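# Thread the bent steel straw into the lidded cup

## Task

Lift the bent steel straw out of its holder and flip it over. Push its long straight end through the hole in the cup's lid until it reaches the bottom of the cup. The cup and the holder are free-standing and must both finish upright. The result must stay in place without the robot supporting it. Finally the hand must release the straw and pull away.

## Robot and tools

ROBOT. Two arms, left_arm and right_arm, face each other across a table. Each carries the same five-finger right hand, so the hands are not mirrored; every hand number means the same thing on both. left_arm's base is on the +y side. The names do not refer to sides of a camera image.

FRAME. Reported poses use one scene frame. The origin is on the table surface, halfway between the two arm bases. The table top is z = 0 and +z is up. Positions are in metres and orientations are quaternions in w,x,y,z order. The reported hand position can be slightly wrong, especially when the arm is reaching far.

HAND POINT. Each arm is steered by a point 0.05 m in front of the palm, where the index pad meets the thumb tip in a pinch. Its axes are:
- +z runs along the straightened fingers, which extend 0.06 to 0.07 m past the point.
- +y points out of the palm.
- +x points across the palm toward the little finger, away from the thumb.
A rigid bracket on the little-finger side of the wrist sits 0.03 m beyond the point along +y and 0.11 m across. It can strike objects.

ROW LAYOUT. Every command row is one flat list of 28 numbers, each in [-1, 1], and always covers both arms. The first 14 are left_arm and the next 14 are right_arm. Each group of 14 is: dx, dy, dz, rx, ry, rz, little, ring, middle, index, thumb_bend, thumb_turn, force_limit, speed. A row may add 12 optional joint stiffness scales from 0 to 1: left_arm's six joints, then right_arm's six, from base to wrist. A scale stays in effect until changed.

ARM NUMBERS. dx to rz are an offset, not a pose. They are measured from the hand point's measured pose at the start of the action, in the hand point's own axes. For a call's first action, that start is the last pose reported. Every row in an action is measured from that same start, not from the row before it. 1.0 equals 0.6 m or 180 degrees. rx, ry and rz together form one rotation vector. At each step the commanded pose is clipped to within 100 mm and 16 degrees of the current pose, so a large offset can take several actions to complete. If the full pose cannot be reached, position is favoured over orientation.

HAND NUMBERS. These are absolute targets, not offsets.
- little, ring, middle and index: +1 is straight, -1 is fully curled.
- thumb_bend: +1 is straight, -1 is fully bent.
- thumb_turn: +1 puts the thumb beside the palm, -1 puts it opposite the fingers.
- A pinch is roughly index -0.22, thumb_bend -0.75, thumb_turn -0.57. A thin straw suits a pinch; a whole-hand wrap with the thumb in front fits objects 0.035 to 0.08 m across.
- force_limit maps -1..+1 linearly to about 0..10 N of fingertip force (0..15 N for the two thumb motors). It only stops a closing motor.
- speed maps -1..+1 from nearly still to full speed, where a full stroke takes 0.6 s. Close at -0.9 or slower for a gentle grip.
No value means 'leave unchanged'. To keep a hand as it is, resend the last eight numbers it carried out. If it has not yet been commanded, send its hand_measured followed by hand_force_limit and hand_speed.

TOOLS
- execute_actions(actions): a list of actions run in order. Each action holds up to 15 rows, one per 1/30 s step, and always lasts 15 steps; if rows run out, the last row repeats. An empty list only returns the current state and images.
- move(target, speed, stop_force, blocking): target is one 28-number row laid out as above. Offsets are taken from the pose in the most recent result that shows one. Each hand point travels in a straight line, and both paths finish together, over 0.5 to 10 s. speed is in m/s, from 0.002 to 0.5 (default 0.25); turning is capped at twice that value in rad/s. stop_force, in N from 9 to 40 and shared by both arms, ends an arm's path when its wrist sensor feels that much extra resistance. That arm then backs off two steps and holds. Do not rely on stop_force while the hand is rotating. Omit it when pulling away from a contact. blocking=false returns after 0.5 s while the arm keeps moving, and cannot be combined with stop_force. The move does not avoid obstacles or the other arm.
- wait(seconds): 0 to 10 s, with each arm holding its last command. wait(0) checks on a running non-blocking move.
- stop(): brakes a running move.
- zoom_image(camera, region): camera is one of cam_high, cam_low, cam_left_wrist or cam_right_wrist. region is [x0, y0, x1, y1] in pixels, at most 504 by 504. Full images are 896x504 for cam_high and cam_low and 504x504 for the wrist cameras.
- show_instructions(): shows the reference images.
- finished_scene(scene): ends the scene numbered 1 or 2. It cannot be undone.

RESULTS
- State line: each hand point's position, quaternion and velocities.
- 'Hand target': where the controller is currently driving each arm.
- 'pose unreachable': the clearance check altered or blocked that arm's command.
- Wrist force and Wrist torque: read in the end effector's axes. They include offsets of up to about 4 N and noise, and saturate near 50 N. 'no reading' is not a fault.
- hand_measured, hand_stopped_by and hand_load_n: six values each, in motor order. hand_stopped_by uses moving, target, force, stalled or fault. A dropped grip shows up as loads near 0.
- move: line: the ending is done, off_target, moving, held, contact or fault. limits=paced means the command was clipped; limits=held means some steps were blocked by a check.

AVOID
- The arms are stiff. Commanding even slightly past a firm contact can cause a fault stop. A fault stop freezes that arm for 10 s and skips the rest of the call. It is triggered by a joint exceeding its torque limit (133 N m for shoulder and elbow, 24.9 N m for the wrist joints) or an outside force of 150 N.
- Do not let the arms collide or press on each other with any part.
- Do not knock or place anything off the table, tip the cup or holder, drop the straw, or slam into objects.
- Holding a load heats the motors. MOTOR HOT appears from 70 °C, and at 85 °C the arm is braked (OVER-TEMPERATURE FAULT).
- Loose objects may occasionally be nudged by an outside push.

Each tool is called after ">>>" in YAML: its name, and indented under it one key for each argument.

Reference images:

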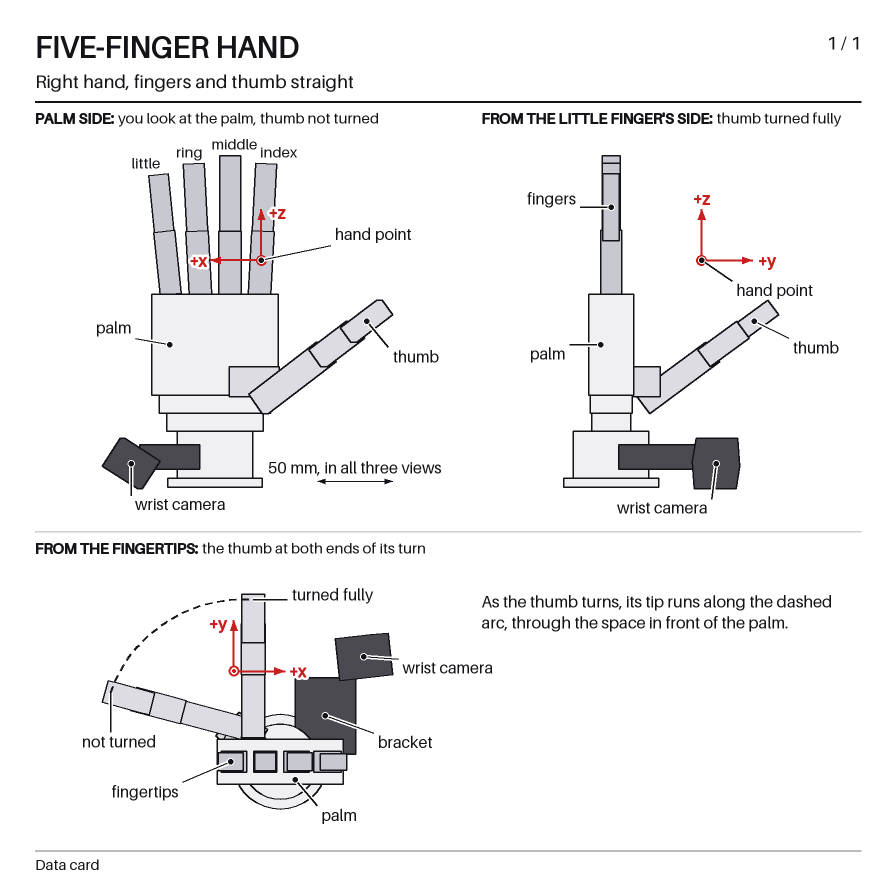

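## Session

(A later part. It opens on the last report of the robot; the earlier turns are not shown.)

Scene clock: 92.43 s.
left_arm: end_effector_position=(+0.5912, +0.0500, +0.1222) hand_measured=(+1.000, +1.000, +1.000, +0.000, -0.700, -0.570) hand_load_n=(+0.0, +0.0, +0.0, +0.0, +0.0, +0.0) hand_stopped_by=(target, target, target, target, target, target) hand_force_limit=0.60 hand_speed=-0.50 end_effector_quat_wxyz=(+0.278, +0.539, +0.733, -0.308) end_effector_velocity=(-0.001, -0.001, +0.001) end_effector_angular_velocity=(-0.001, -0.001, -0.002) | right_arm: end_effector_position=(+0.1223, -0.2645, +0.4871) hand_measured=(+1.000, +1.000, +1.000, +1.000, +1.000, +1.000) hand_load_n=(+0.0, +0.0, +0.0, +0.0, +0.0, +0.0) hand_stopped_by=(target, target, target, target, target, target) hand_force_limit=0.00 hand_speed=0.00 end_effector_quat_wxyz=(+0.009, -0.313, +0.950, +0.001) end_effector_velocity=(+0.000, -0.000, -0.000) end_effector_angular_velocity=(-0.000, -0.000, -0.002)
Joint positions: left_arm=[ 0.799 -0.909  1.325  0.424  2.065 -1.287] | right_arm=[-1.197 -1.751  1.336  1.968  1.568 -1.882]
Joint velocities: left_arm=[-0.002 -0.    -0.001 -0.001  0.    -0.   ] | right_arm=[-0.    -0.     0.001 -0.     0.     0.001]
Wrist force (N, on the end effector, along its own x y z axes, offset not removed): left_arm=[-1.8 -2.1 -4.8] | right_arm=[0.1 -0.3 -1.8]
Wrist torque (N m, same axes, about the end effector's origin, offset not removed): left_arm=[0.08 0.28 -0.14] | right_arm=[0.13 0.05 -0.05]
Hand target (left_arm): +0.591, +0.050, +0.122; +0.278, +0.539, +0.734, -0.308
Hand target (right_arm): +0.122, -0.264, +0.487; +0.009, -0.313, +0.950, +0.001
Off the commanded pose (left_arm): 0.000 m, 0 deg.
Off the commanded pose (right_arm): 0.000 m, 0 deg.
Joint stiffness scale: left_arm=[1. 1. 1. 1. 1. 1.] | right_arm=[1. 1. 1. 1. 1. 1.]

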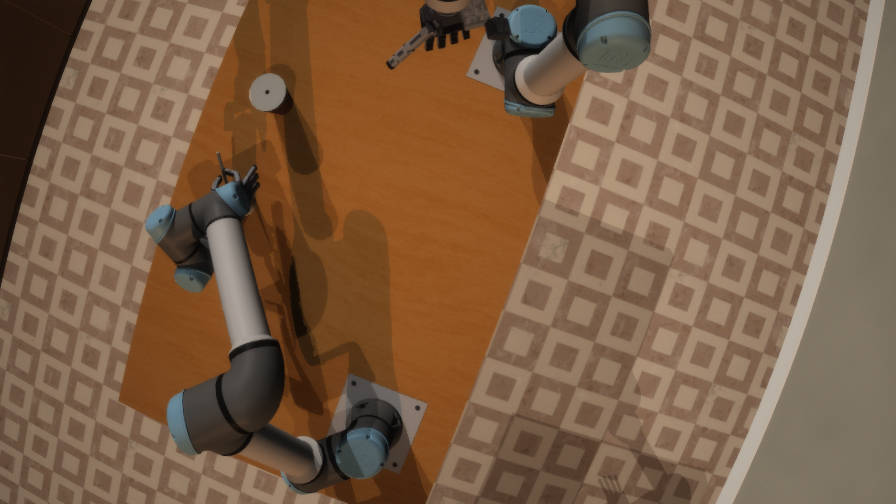

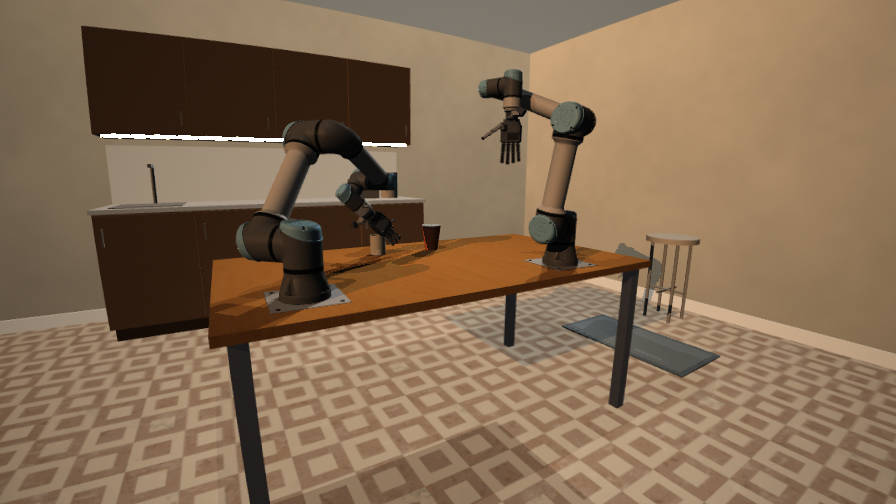

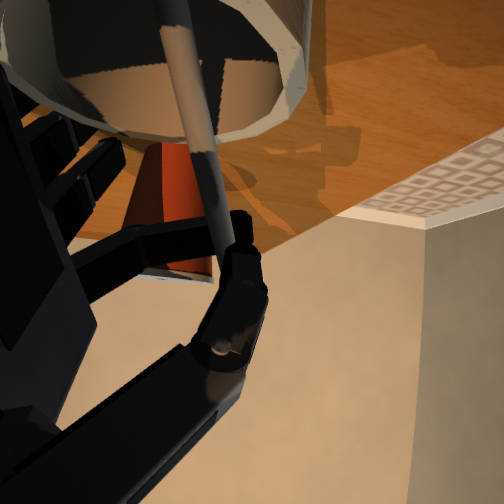

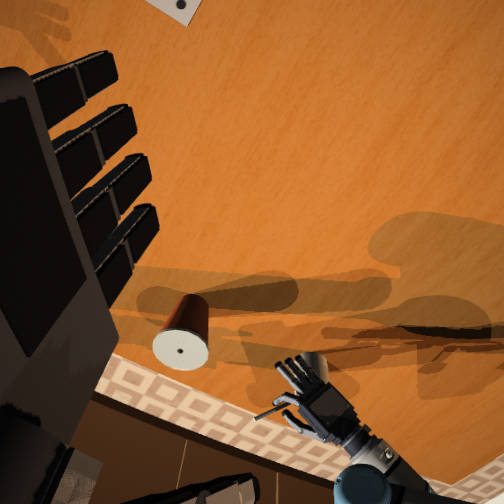

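Caged. Close.

>>> execute_actions:
  actions:
    - [[0,-0.004,0,0,0,0,1,1,1,0,-0.75,-0.57,0.6,-0.7,0,0,0,0,0,0,1,1,1,1,1,1,0,0]]
    - [[0,0,0,0,0,0,1,1,1,-0.4,-0.75,-0.57,0.6,-0.7,0,0,0,0,0,0,1,1,1,1,1,1,0,0]]
    - [[0,0,0,0,0,0,1,1,1,-0.4,-0.75,-0.57,0.6,-0.7,0,0,0,0,0,0,1,1,1,1,1,1,0,0]]

Scene clock: 96.83 s.
left_arm: end_effector_position=(+0.5907, +0.0493, +0.1228) hand_measured=(+1.000, +1.000, +1.000, -0.096, -0.748, -0.570) hand_load_n=(+0.0, +0.0, +0.0, +8.5, +2.5, -1.0) hand_stopped_by=(target, target, target, force, target, target) hand_force_limit=0.60 hand_speed=-0.70 end_effector_quat_wxyz=(+0.279, +0.538, +0.733, -0.308) end_effector_velocity=(+0.000, -0.000, +0.000) end_effector_angular_velocity=(-0.000, +0.000, +0.001) | right_arm: end_effector_position=(+0.1223, -0.2645, +0.4871) hand_measured=(+1.000, +1.000, +1.000, +1.000, +1.000, +1.000) hand_load_n=(+0.0, +0.0, +0.0, +0.0, +0.0, +0.0) hand_stopped_by=(target, target, target, target, target, target) hand_force_limit=0.00 hand_speed=0.00 end_effector_quat_wxyz=(+0.009, -0.313, +0.950, +0.001) end_effector_velocity=(-0.000, +0.000, +0.000) end_effector_angular_velocity=(+0.000, -0.001, +0.002)
Joint positions: left_arm=[ 0.797 -0.91   1.326  0.422  2.063 -1.288] | right_arm=[-1.197 -1.751  1.336  1.968  1.568 -1.882]
Joint velocities: left_arm=[ 0.    -0.    -0.    -0.    -0.    -0.001] | right_arm=[ 0.001 -0.001 -0.    -0.001  0.    -0.001]
Wrist force (N, on the end effector, along its own x y z axes, offset not removed): left_arm=[0.8 0.3 -0.8] | right_arm=[-0.2 2.2 -4.0]
Wrist torque (N m, same axes, about the end effector's origin, offset not removed): left_arm=[0.04 -0.16 0.11] | right_arm=[0.84 0.20 0.05]
Hand target (left_arm): +0.591, +0.049, +0.123; +0.279, +0.538, +0.733, -0.308
Hand target (right_arm): +0.122, -0.264, +0.487; +0.009, -0.313, +0.950, +0.001
Off the commanded pose (left_arm): 0.000 m, 0 deg.
Off the commanded pose (right_arm): 0.000 m, 0 deg.
Joint stiffness scale: left_arm=[1. 1. 1. 1. 1. 1.] | right_arm=[1. 1. 1. 1. 1. 1.]

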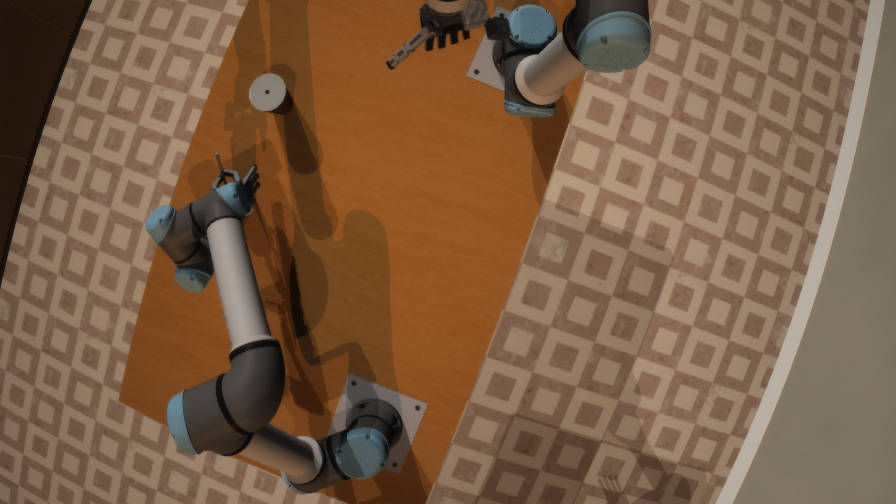

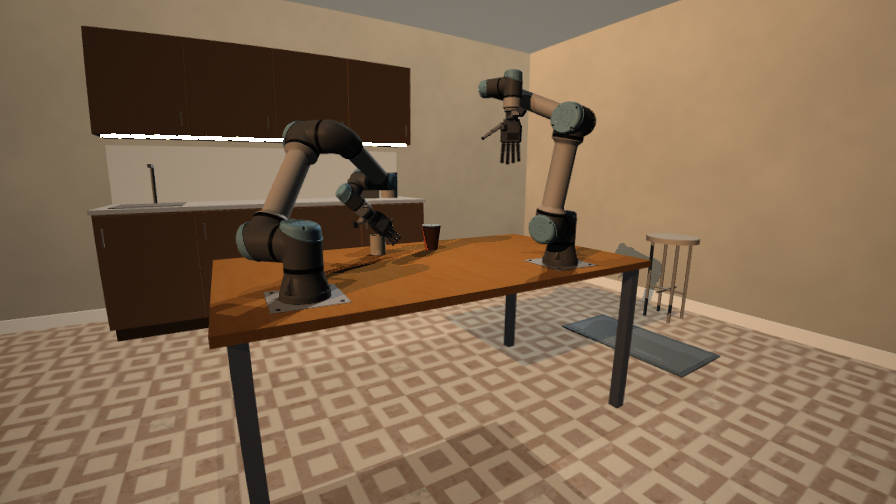

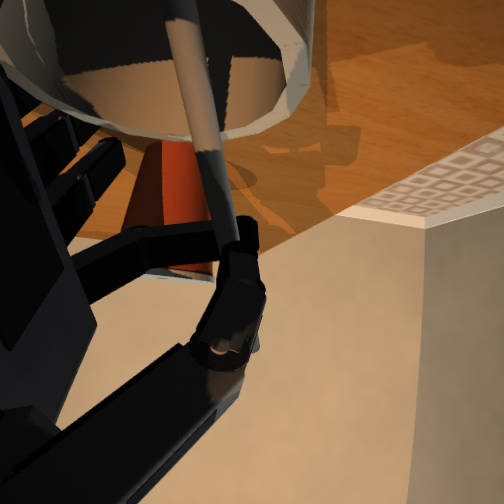

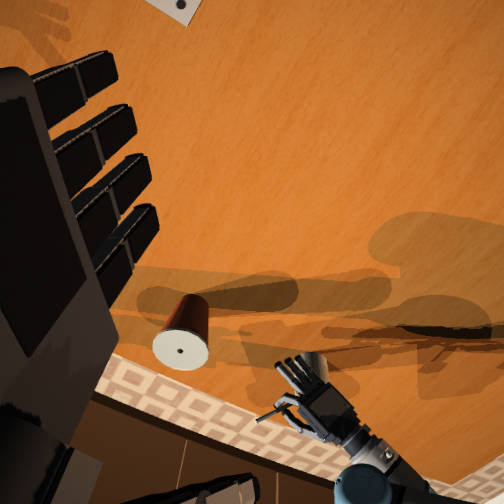

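>>> move:
  target: [-0.21,-0.043,-0.185,0,0,0,1,1,1,-0.4,-0.75,-0.57,0.6,-0.7,0,0,0,0,0,0,1,1,1,1,1,1,0,0]
  speed: 0.1

>>> move:
  target: [-0.05,-0.03,0,-0.141,-0.236,0,1,1,1,-0.4,-0.75,-0.57,0.6,-0.7,0,0,0,0,0,0,1,1,1,1,1,1,0,0]
  speed: 0.2

Scene clock: 107.17 s.
left_arm: end_effector_position=(+0.5903, +0.0498, +0.2904) hand_measured=(+1.000, +1.000, +1.000, -0.096, -0.750, -0.570) hand_load_n=(+0.0, +0.0, +0.0, +2.5, +0.5, -0.5) hand_stopped_by=(target, target, target, force, target, target) hand_force_limit=0.60 hand_speed=-0.70 end_effector_quat_wxyz=(+0.278, +0.538, +0.734, -0.308) end_effector_velocity=(-0.000, +0.001, +0.003) end_effector_angular_velocity=(+0.004, +0.004, +0.000) | right_arm: end_effector_position=(+0.1223, -0.2645, +0.4871) hand_measured=(+1.000, +1.000, +1.000, +1.000, +1.000, +1.000) hand_load_n=(+0.0, +0.0, +0.0, +0.0, +0.0, +0.0) hand_stopped_by=(target, target, target, target, target, target) hand_force_limit=0.00 hand_speed=0.00 end_effector_quat_wxyz=(+0.009, -0.313, +0.950, +0.001) end_effector_velocity=(-0.000, +0.000, -0.000) end_effector_angular_velocity=(+0.000, +0.002, -0.000)
Joint positions: left_arm=[ 0.797 -1.006  1.042  0.804  2.063 -1.289] | right_arm=[-1.197 -1.751  1.336  1.968  1.568 -1.882]
Joint velocities: left_arm=[ 0.001  0.    -0.009  0.014  0.001  0.   ] | right_arm=[ 0.     0.     0.001  0.001 -0.001  0.001]
Wrist force (N, on the end effector, along its own x y z axes, offset not removed): left_arm=[0.7 -1.6 2.0] | right_arm=[2.8 0.7 -0.9]
Wrist torque (N m, same axes, about the end effector's origin, offset not removed): left_arm=[-0.37 -0.19 0.04] | right_arm=[0.38 -0.49 0.15]
Hand target (left_arm): +0.591, +0.049, +0.293; +0.279, +0.538, +0.733, -0.308
Hand target (right_arm): +0.122, -0.264, +0.487; +0.009, -0.313, +0.950, +0.001
Off the commanded pose (left_arm): 0.002 m, 0 deg.
Off the commanded pose (right_arm): 0.000 m, 0 deg.
Joint stiffness scale: left_arm=[1. 1. 1. 1. 1. 1.] | right_arm=[1. 1. 1. 1. 1. 1.]
move: done

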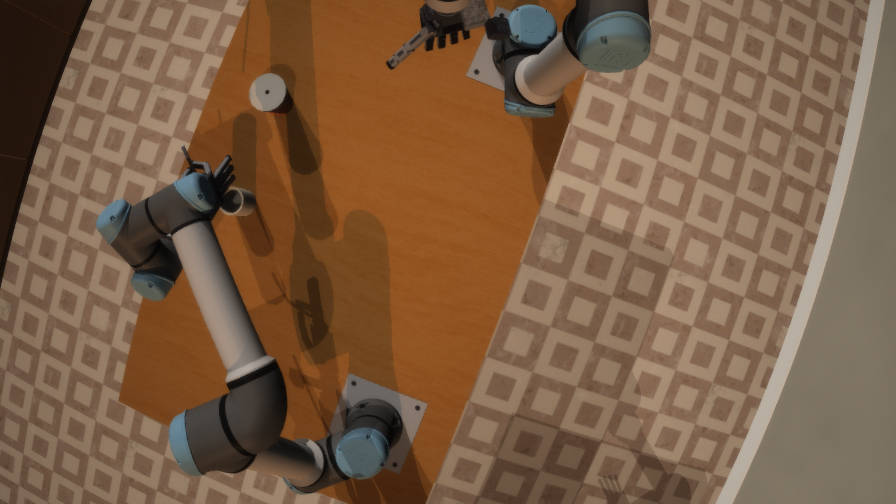

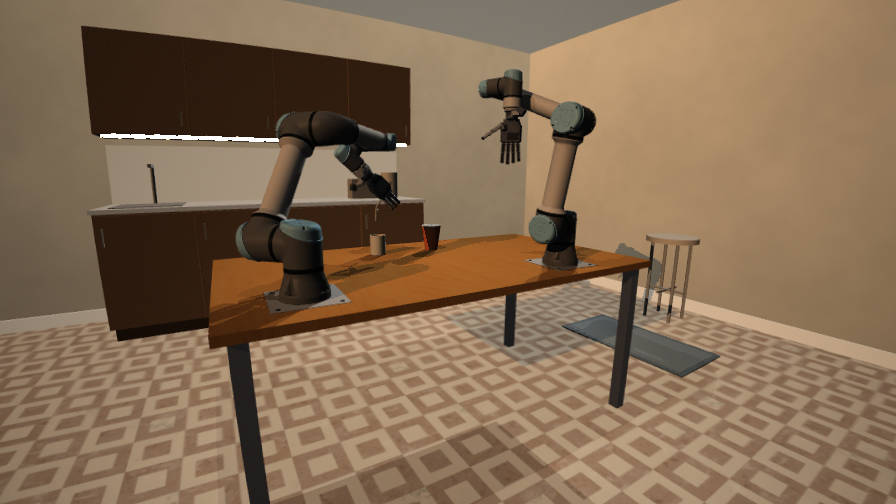

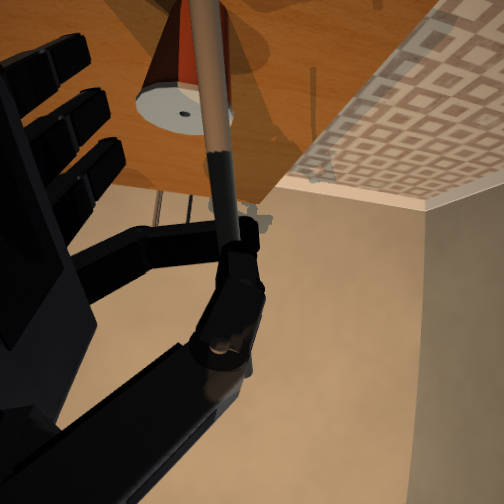

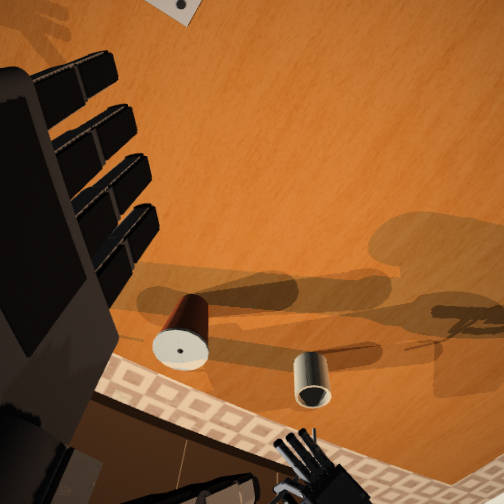

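Scene clock: 110.03 s.
left_arm: end_effector_position=(+0.5819, +0.0276, +0.3196) hand_measured=(+1.000, +1.000, +1.000, -0.096, -0.750, -0.570) hand_load_n=(+0.0, +0.0, +0.0, +2.5, +0.5, -0.5) hand_stopped_by=(target, target, target, force, target, target) hand_force_limit=0.60 hand_speed=-0.70 end_effector_quat_wxyz=(+0.633, +0.317, +0.632, -0.317) end_effector_velocity=(+0.001, +0.000, +0.003) end_effector_angular_velocity=(-0.012, -0.013, +0.009) | right_arm: end_effector_position=(+0.1223, -0.2645, +0.4871) hand_measured=(+1.000, +1.000, +1.000, +1.000, +1.000, +1.000) hand_load_n=(+0.0, +0.0, +0.0, +0.0, +0.0, +0.0) hand_stopped_by=(target, target, target, target, target, target) hand_force_limit=0.00 hand_speed=0.00 end_effector_quat_wxyz=(+0.009, -0.313, +0.950, +0.001) end_effector_velocity=(-0.000, +0.000, -0.000) end_effector_angular_velocity=(+0.001, -0.000, +0.001)
Joint positions: left_arm=[ 0.548 -1.262  1.737 -0.476  1.459 -1.57 ] | right_arm=[-1.197 -1.751  1.336  1.968  1.568 -1.882]
Joint velocities: left_arm=[-0.002  0.     0.003 -0.02  -0.01   0.005] | right_arm=[ 0.001  0.     0.    -0.001 -0.    -0.001]
Wrist force (N, on the end effector, along its own x y z axes, offset not removed): left_arm=[3.3 0.5 -2.0] | right_arm=[4.6 -3.3 1.5]
Wrist torque (N m, same axes, about the end effector's origin, offset not removed): left_arm=[0.14 -0.59 0.40] | right_arm=[-0.53 -0.62 -0.22]
Hand target (left_arm): +0.581, +0.027, +0.315; +0.632, +0.318, +0.633, -0.315
Hand target (right_arm): +0.122, -0.264, +0.487; +0.009, -0.313, +0.950, +0.001
Off the commanded pose (left_arm): 0.004 m, 0 deg.
Off the commanded pose (right_arm): 0.000 m, 0 deg.
Joint stiffness scale: left_arm=[1. 1. 1. 1. 1. 1.] | right_arm=[1. 1. 1. 1. 1. 1.]
move: off_target (left_arm)

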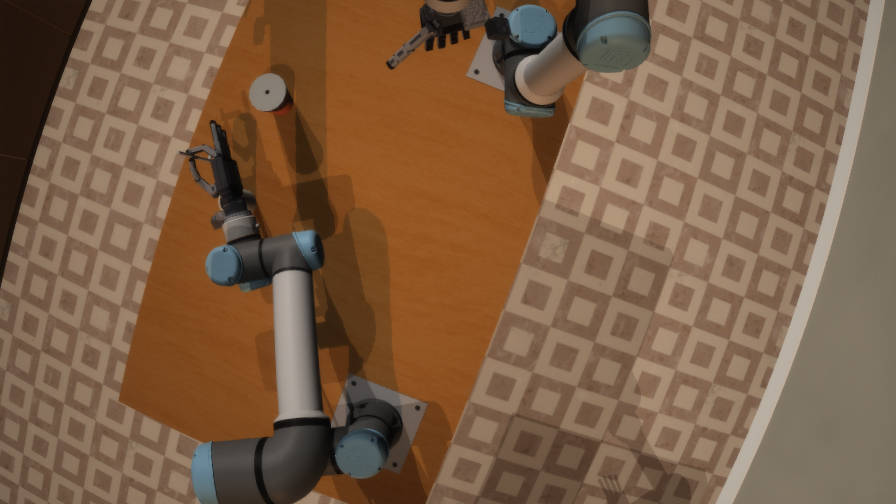

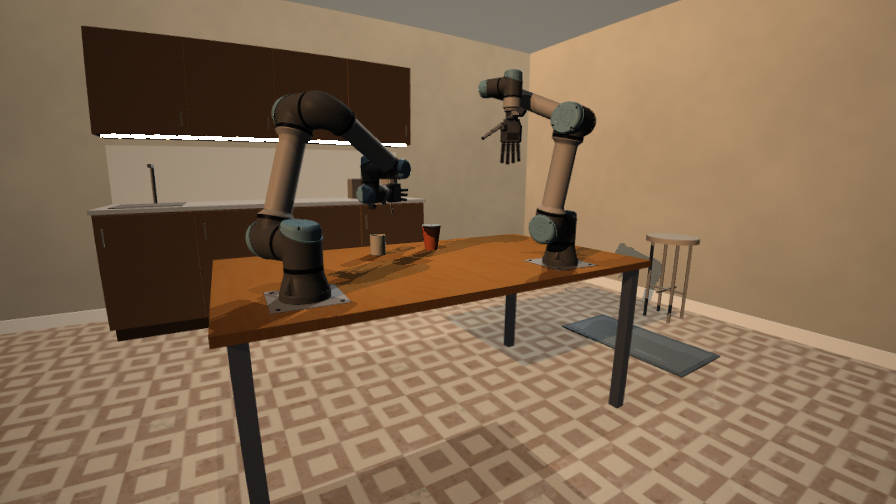

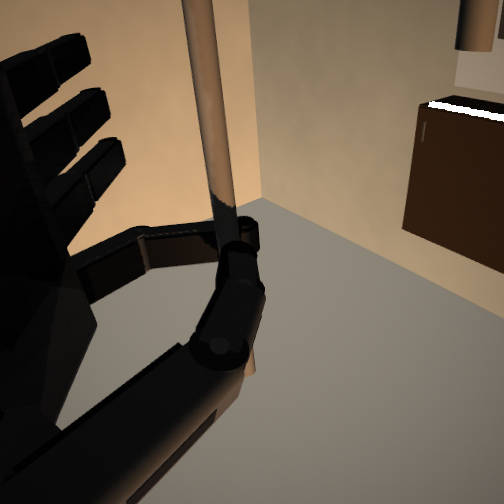

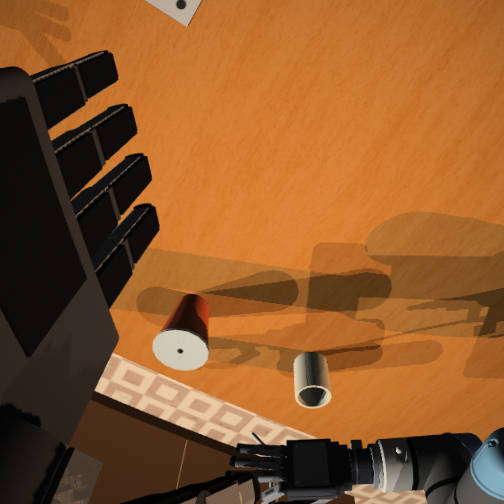

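>>> move:
  target: [0.06,-0.2,0.25,0,0,-0.955,1,1,1,-0.45,-0.75,-0.57,1,-0.7,0,0,0,0,0,0,1,1,1,1,1,1,0,0]
  speed: 0.35

>>> zoom_image:
  camera: "cam_low"
  region: [360,150,490,260]

>>> zoom_image:
  camera: "cam_high"
  region: [170,20,330,160]

Scene clock: 119.33 s.
left_arm: end_effector_position=(+0.5737, -0.1641, +0.2837) hand_measured=(+1.000, +1.000, +1.000, -0.124, -0.748, -0.570) hand_load_n=(+0.0, +0.0, +0.0, +11.0, +4.0, -0.5) hand_stopped_by=(target, target, target, force, target, target) hand_force_limit=1.00 hand_speed=-0.70 end_effector_quat_wxyz=(+0.270, +0.607, -0.362, +0.653) end_effector_velocity=(-0.002, -0.002, -0.001) end_effector_angular_velocity=(-0.008, +0.015, -0.003) | right_arm: end_effector_position=(+0.1223, -0.2645, +0.4871) hand_measured=(+1.000, +1.000, +1.000, +1.000, +1.000, +1.000) hand_load_n=(+0.0, +0.0, +0.0, +0.0, +0.0, +0.0) hand_stopped_by=(target, target, target, target, target, target) hand_force_limit=0.00 hand_speed=0.00 end_effector_quat_wxyz=(+0.009, -0.313, +0.950, +0.001) end_effector_velocity=(-0.000, +0.000, -0.000) end_effector_angular_velocity=(+0.000, +0.001, -0.001)
Joint positions: left_arm=[ 0.565 -0.953  1.174 -0.221  1.477 -4.567] | right_arm=[-1.197 -1.751  1.336  1.968  1.568 -1.882]
Joint velocities: left_arm=[-0.001  0.002  0.    -0.     0.001 -0.017] | right_arm=[ 0.001  0.     0.     0.001 -0.     0.001]
Wrist force (N, on the end effector, along its own x y z axes, offset not removed): left_arm=[-0.7 0.3 2.1] | right_arm=[1.9 -0.2 0.1]
Wrist torque (N m, same axes, about the end effector's origin, offset not removed): left_arm=[-0.10 -0.08 0.09] | right_arm=[0.23 -0.17 -0.04]
Hand target (left_arm): +0.575, -0.165, +0.284; +0.271, +0.608, -0.361, +0.653
Hand target (right_arm): +0.122, -0.264, +0.487; +0.009, -0.313, +0.950, +0.001
Off the commanded pose (left_arm): 0.002 m, 0 deg.
Off the commanded pose (right_arm): 0.000 m, 0 deg.
Joint stiffness scale: left_arm=[1. 1. 1. 1. 1. 1.] | right_arm=[1. 1. 1. 1. 1. 1.]
move: done

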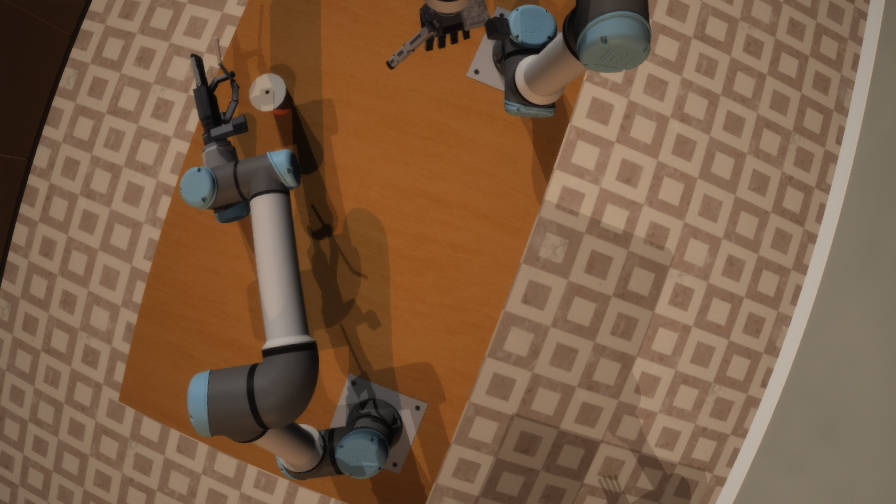

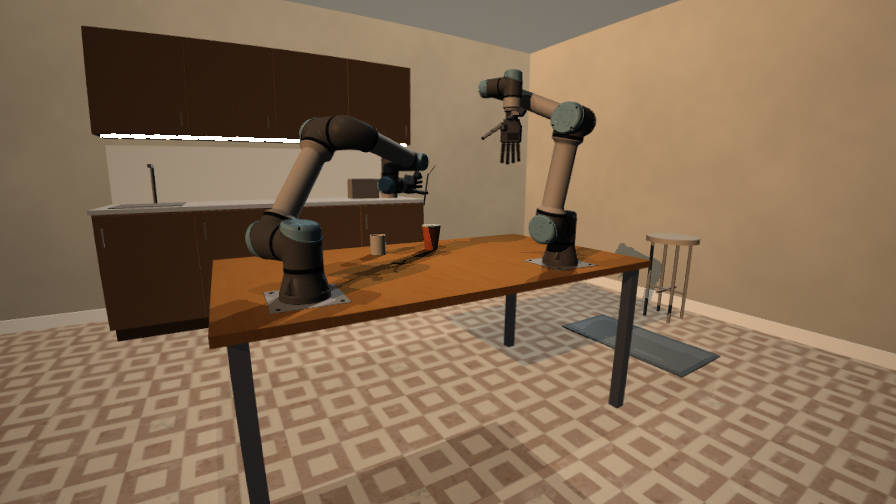

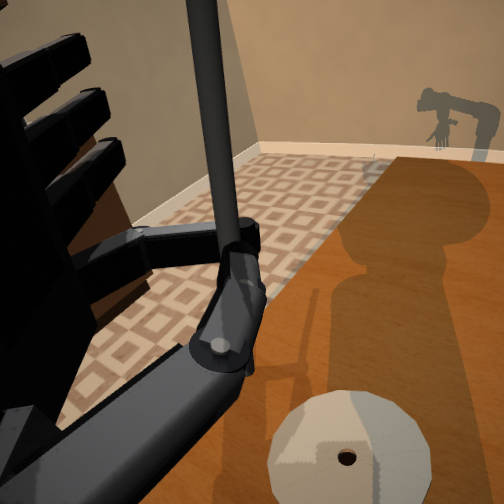

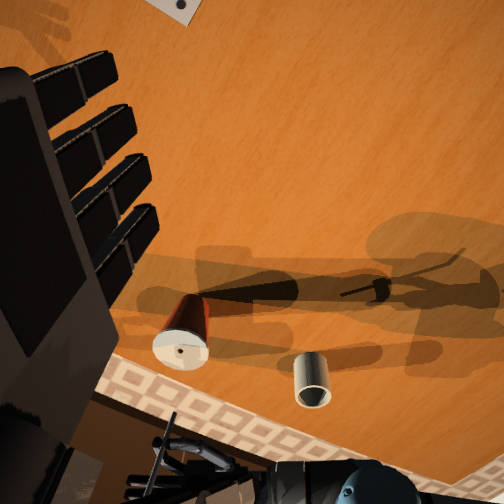

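Region (360, 150, 490, 260) of cam_low's 896x504 image, scaled by 3.877, with more detail than that image has; it fills the top 426 rows of this view, and the rest is white.

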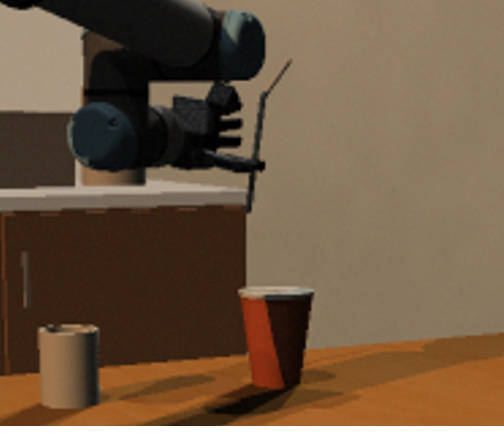

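Region (170, 20, 330, 160) of cam_high's 896x504 image, scaled by 3.150, with more detail than that image has; it fills the top 441 rows of this view, and the rest is white.

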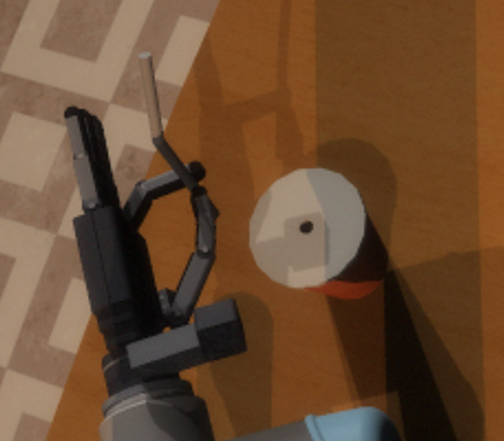

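>>> move:
  target: [-0.11,0.107,-0.065,0,0.047,0,1,1,1,-0.45,-0.75,-0.57,1,-0.7,0,0,0,0,0,0,1,1,1,1,1,1,0,0]
  speed: 0.1

>>> zoom_image:
  camera: "cam_low"
  region: [390,170,470,240]

>>> zoom_image:
  camera: "cam_high"
  region: [210,40,310,130]

>>> zoom_image:
  camera: "cam_right_wrist"
  region: [120,310,260,440]

Scene clock: 129.87 s.
left_arm: end_effector_position=(+0.5088, -0.1652, +0.2128) hand_measured=(+1.000, +1.000, +1.000, -0.124, -0.748, -0.570) hand_load_n=(+0.0, +0.0, +0.0, +11.0, +4.0, -0.5) hand_stopped_by=(target, target, target, force, target, target) hand_force_limit=1.00 hand_speed=-0.70 end_effector_quat_wxyz=(+0.297, +0.557, -0.340, +0.697) end_effector_velocity=(-0.000, -0.001, +0.002) end_effector_angular_velocity=(-0.015, -0.007, +0.002) | right_arm: end_effector_position=(+0.1223, -0.2645, +0.4871) hand_measured=(+1.000, +1.000, +1.000, +1.000, +1.000, +1.000) hand_load_n=(+0.0, +0.0, +0.0, +0.0, +0.0, +0.0) hand_stopped_by=(target, target, target, target, target, target) hand_force_limit=0.00 hand_speed=0.00 end_effector_quat_wxyz=(+0.009, -0.313, +0.950, +0.001) end_effector_velocity=(+0.000, +0.000, +0.000) end_effector_angular_velocity=(+0.000, +0.000, +0.001)
Joint positions: left_arm=[ 0.479 -0.987  1.534 -0.697  1.413 -4.543] | right_arm=[-1.197 -1.751  1.336  1.968  1.568 -1.882]
Joint velocities: left_arm=[-0.002  0.     0.008 -0.024 -0.004  0.   ] | right_arm=[ 0.     0.    -0.001  0.    -0.    -0.001]
Wrist force (N, on the end effector, along its own x y z axes, offset not removed): left_arm=[-2.0 0.7 0.5] | right_arm=[1.0 3.2 -0.7]
Wrist torque (N m, same axes, about the end effector's origin, offset not removed): left_arm=[0.06 0.17 -0.12] | right_arm=[0.45 -0.12 0.06]
Hand target (left_arm): +0.507, -0.165, +0.209; +0.296, +0.558, -0.341, +0.696
Hand target (right_arm): +0.122, -0.264, +0.487; +0.009, -0.313, +0.950, +0.001
Off the commanded pose (left_arm): 0.004 m, 0 deg.
Off the commanded pose (right_arm): 0.000 m, 0 deg.
Joint stiffness scale: left_arm=[1. 1. 1. 1. 1. 1.] | right_arm=[1. 1. 1. 1. 1. 1.]
move: off_target (left_arm)

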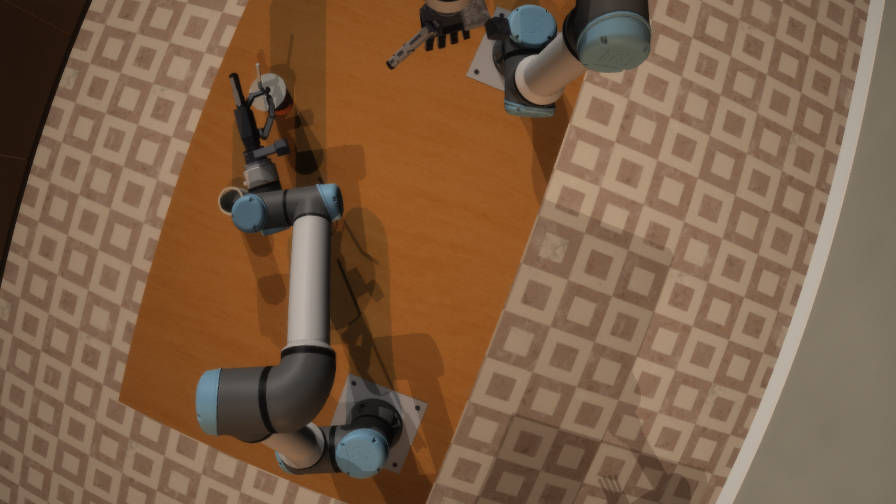

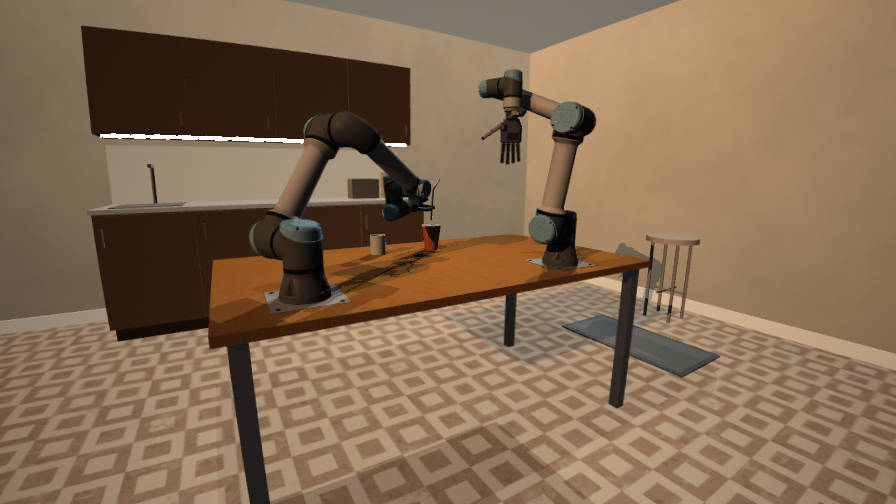

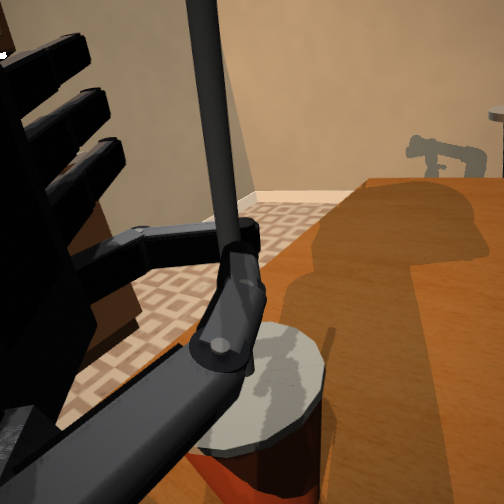

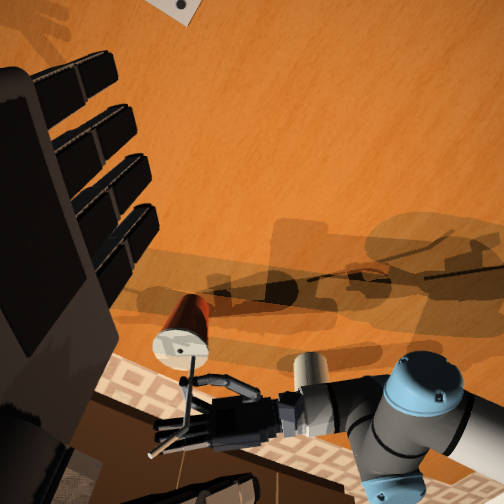

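Region (390, 170, 470, 240) of cam_low's 896x504 image, scaled by 6.300, with more detail than that image has; it fills the top 441 rows of this view, and the rest is white.

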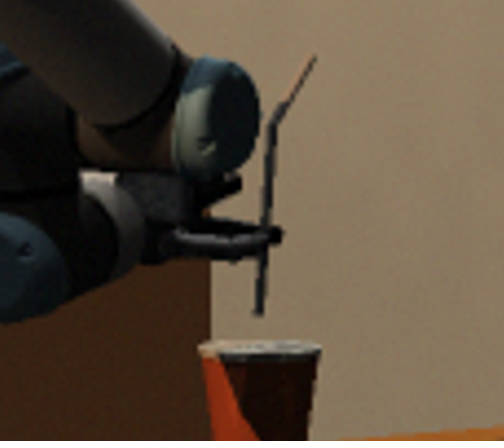

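Region (210, 40, 310, 130) of cam_high's 896x504 image, scaled by 5.040, with more detail than that image has; it fills the top 454 rows of this view, and the rest is white.

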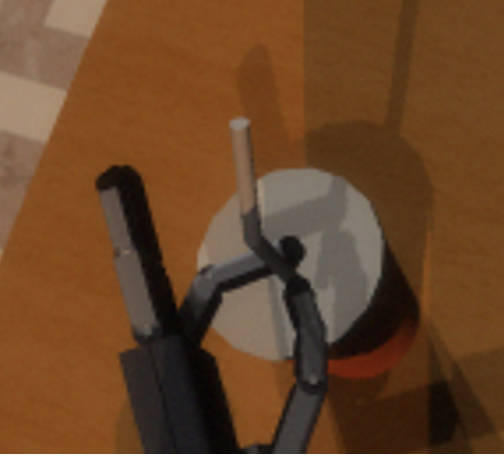

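Region (120, 310, 260, 440) of cam_right_wrist's 504x504 image, scaled by 3.600, with more detail than that image has; it fills the top 468 rows of this view, and the rest is white.

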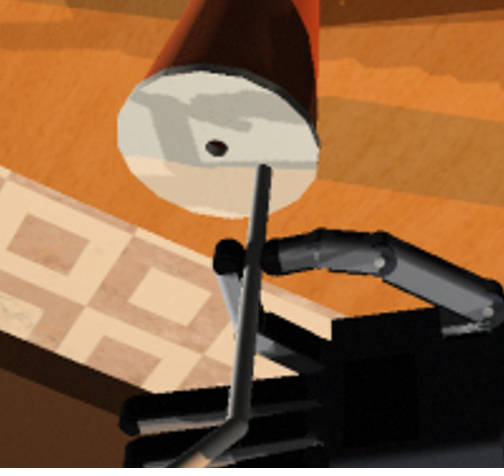

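>>> move:
  target: [-0.027,-0.019,0.025,0,0.025,0,1,1,1,-0.45,-0.75,-0.57,1,-0.7,0,0,0,0,0,0,1,1,1,1,1,1,0,0]
  speed: 0.05

>>> zoom_image:
  camera: "cam_low"
  region: [390,170,470,240]

>>> zoom_image:
  camera: "cam_high"
  region: [210,40,310,130]

>>> zoom_image:
  camera: "cam_right_wrist"
  region: [120,310,260,440]

Scene clock: 138.50 s.
left_arm: end_effector_position=(+0.5277, -0.1702, +0.2000) hand_measured=(+1.000, +1.000, +1.000, -0.124, -0.748, -0.570) hand_load_n=(+0.0, +0.0, +0.0, +11.0, +4.0, -0.5) hand_stopped_by=(target, target, target, force, target, target) hand_force_limit=1.00 hand_speed=-0.70 end_effector_quat_wxyz=(+0.310, +0.531, -0.329, +0.717) end_effector_velocity=(+0.001, -0.003, +0.007) end_effector_angular_velocity=(-0.022, -0.013, -0.007) | right_arm: end_effector_position=(+0.1223, -0.2645, +0.4871) hand_measured=(+1.000, +1.000, +1.000, +1.000, +1.000, +1.000) hand_load_n=(+0.0, +0.0, +0.0, +0.0, +0.0, +0.0) hand_stopped_by=(target, target, target, target, target, target) hand_force_limit=0.00 hand_speed=0.00 end_effector_quat_wxyz=(+0.009, -0.313, +0.950, +0.001) end_effector_velocity=(-0.000, +0.000, -0.000) end_effector_angular_velocity=(+0.001, -0.000, +0.001)
Joint positions: left_arm=[ 0.508 -0.924  1.522 -0.821  1.456 -4.539] | right_arm=[-1.197 -1.751  1.336  1.968  1.568 -1.882]
Joint velocities: left_arm=[ 0.002  0.004 -0.006 -0.024  0.009 -0.001] | right_arm=[ 0.    -0.001  0.001 -0.001 -0.001 -0.001]
Wrist force (N, on the end effector, along its own x y z axes, offset not removed): left_arm=[0.2 -2.4 0.0] | right_arm=[3.8 1.5 -0.7]
Wrist torque (N m, same axes, about the end effector's origin, offset not removed): left_arm=[-0.26 -0.22 0.13] | right_arm=[0.12 -0.60 0.10]
Hand target (left_arm): +0.530, -0.171, +0.201; +0.310, +0.529, -0.328, +0.718
Hand target (right_arm): +0.122, -0.264, +0.487; +0.009, -0.313, +0.950, +0.001
Off the commanded pose (left_arm): 0.002 m, 0 deg.
Off the commanded pose (right_arm): 0.000 m, 0 deg.
Joint stiffness scale: left_arm=[1. 1. 1. 1. 1. 1.] | right_arm=[1. 1. 1. 1. 1. 1.]
move: done

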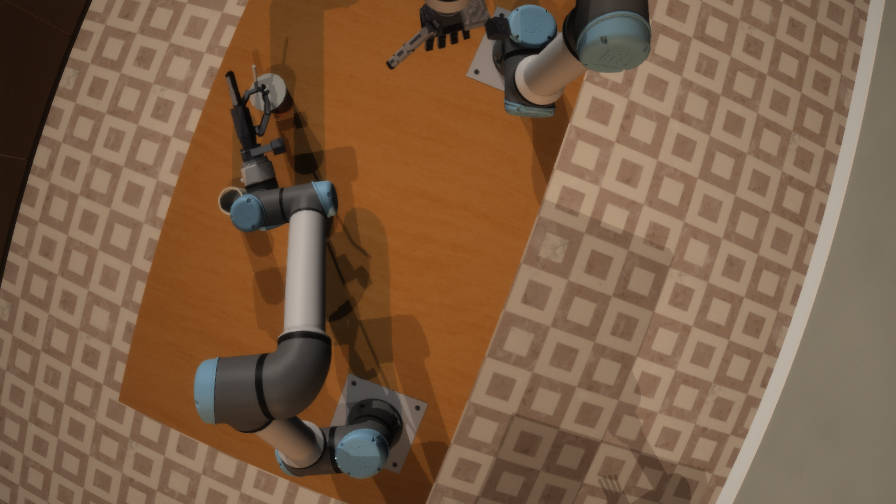

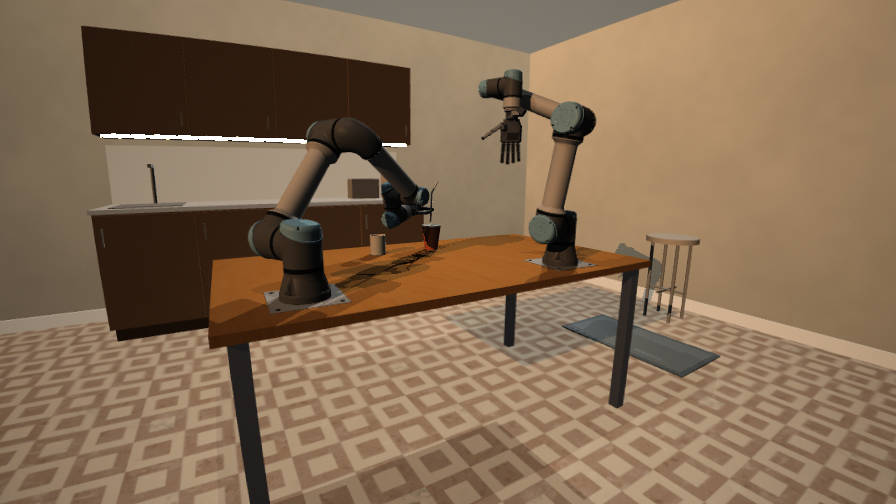

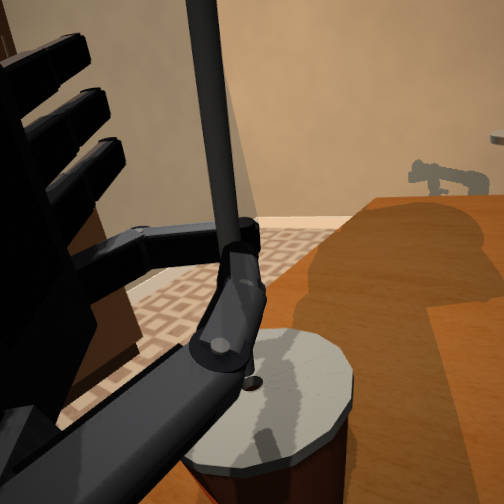

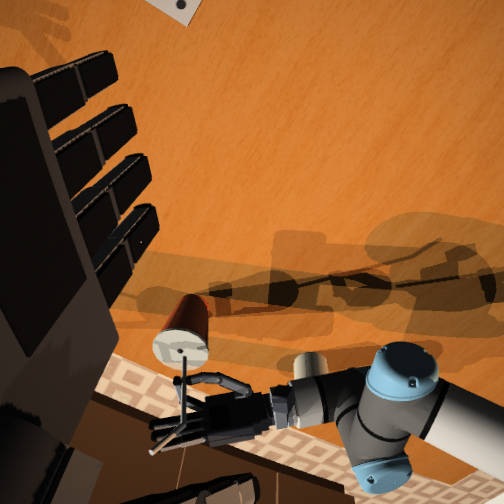

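Region (390, 170, 470, 240) of cam_low's 896x504 image, scaled by 6.300, with more detail than that image has; it fills the top 441 rows of this view, and the rest is white.

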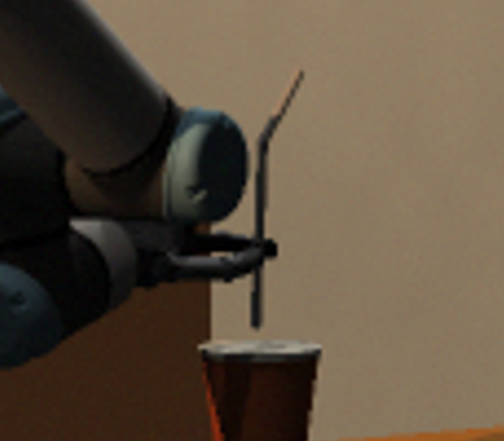

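Region (210, 40, 310, 130) of cam_high's 896x504 image, scaled by 5.040, with more detail than that image has; it fills the top 454 rows of this view, and the rest is white.

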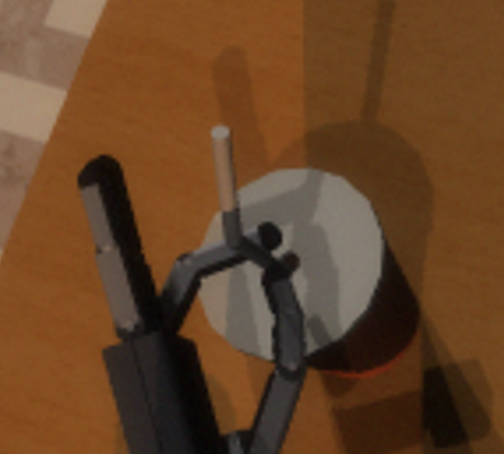

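Region (120, 310, 260, 440) of cam_right_wrist's 504x504 image, scaled by 3.600, with more detail than that image has; it fills the top 468 rows of this view, and the rest is white.

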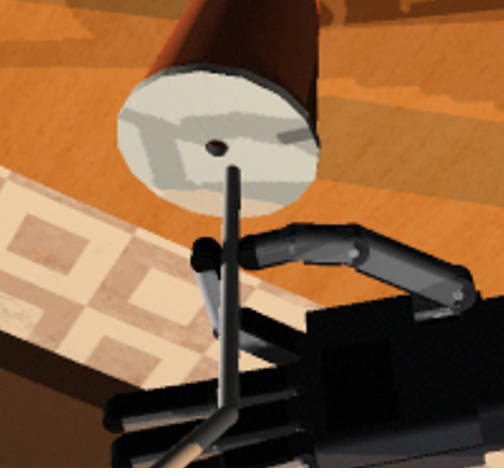

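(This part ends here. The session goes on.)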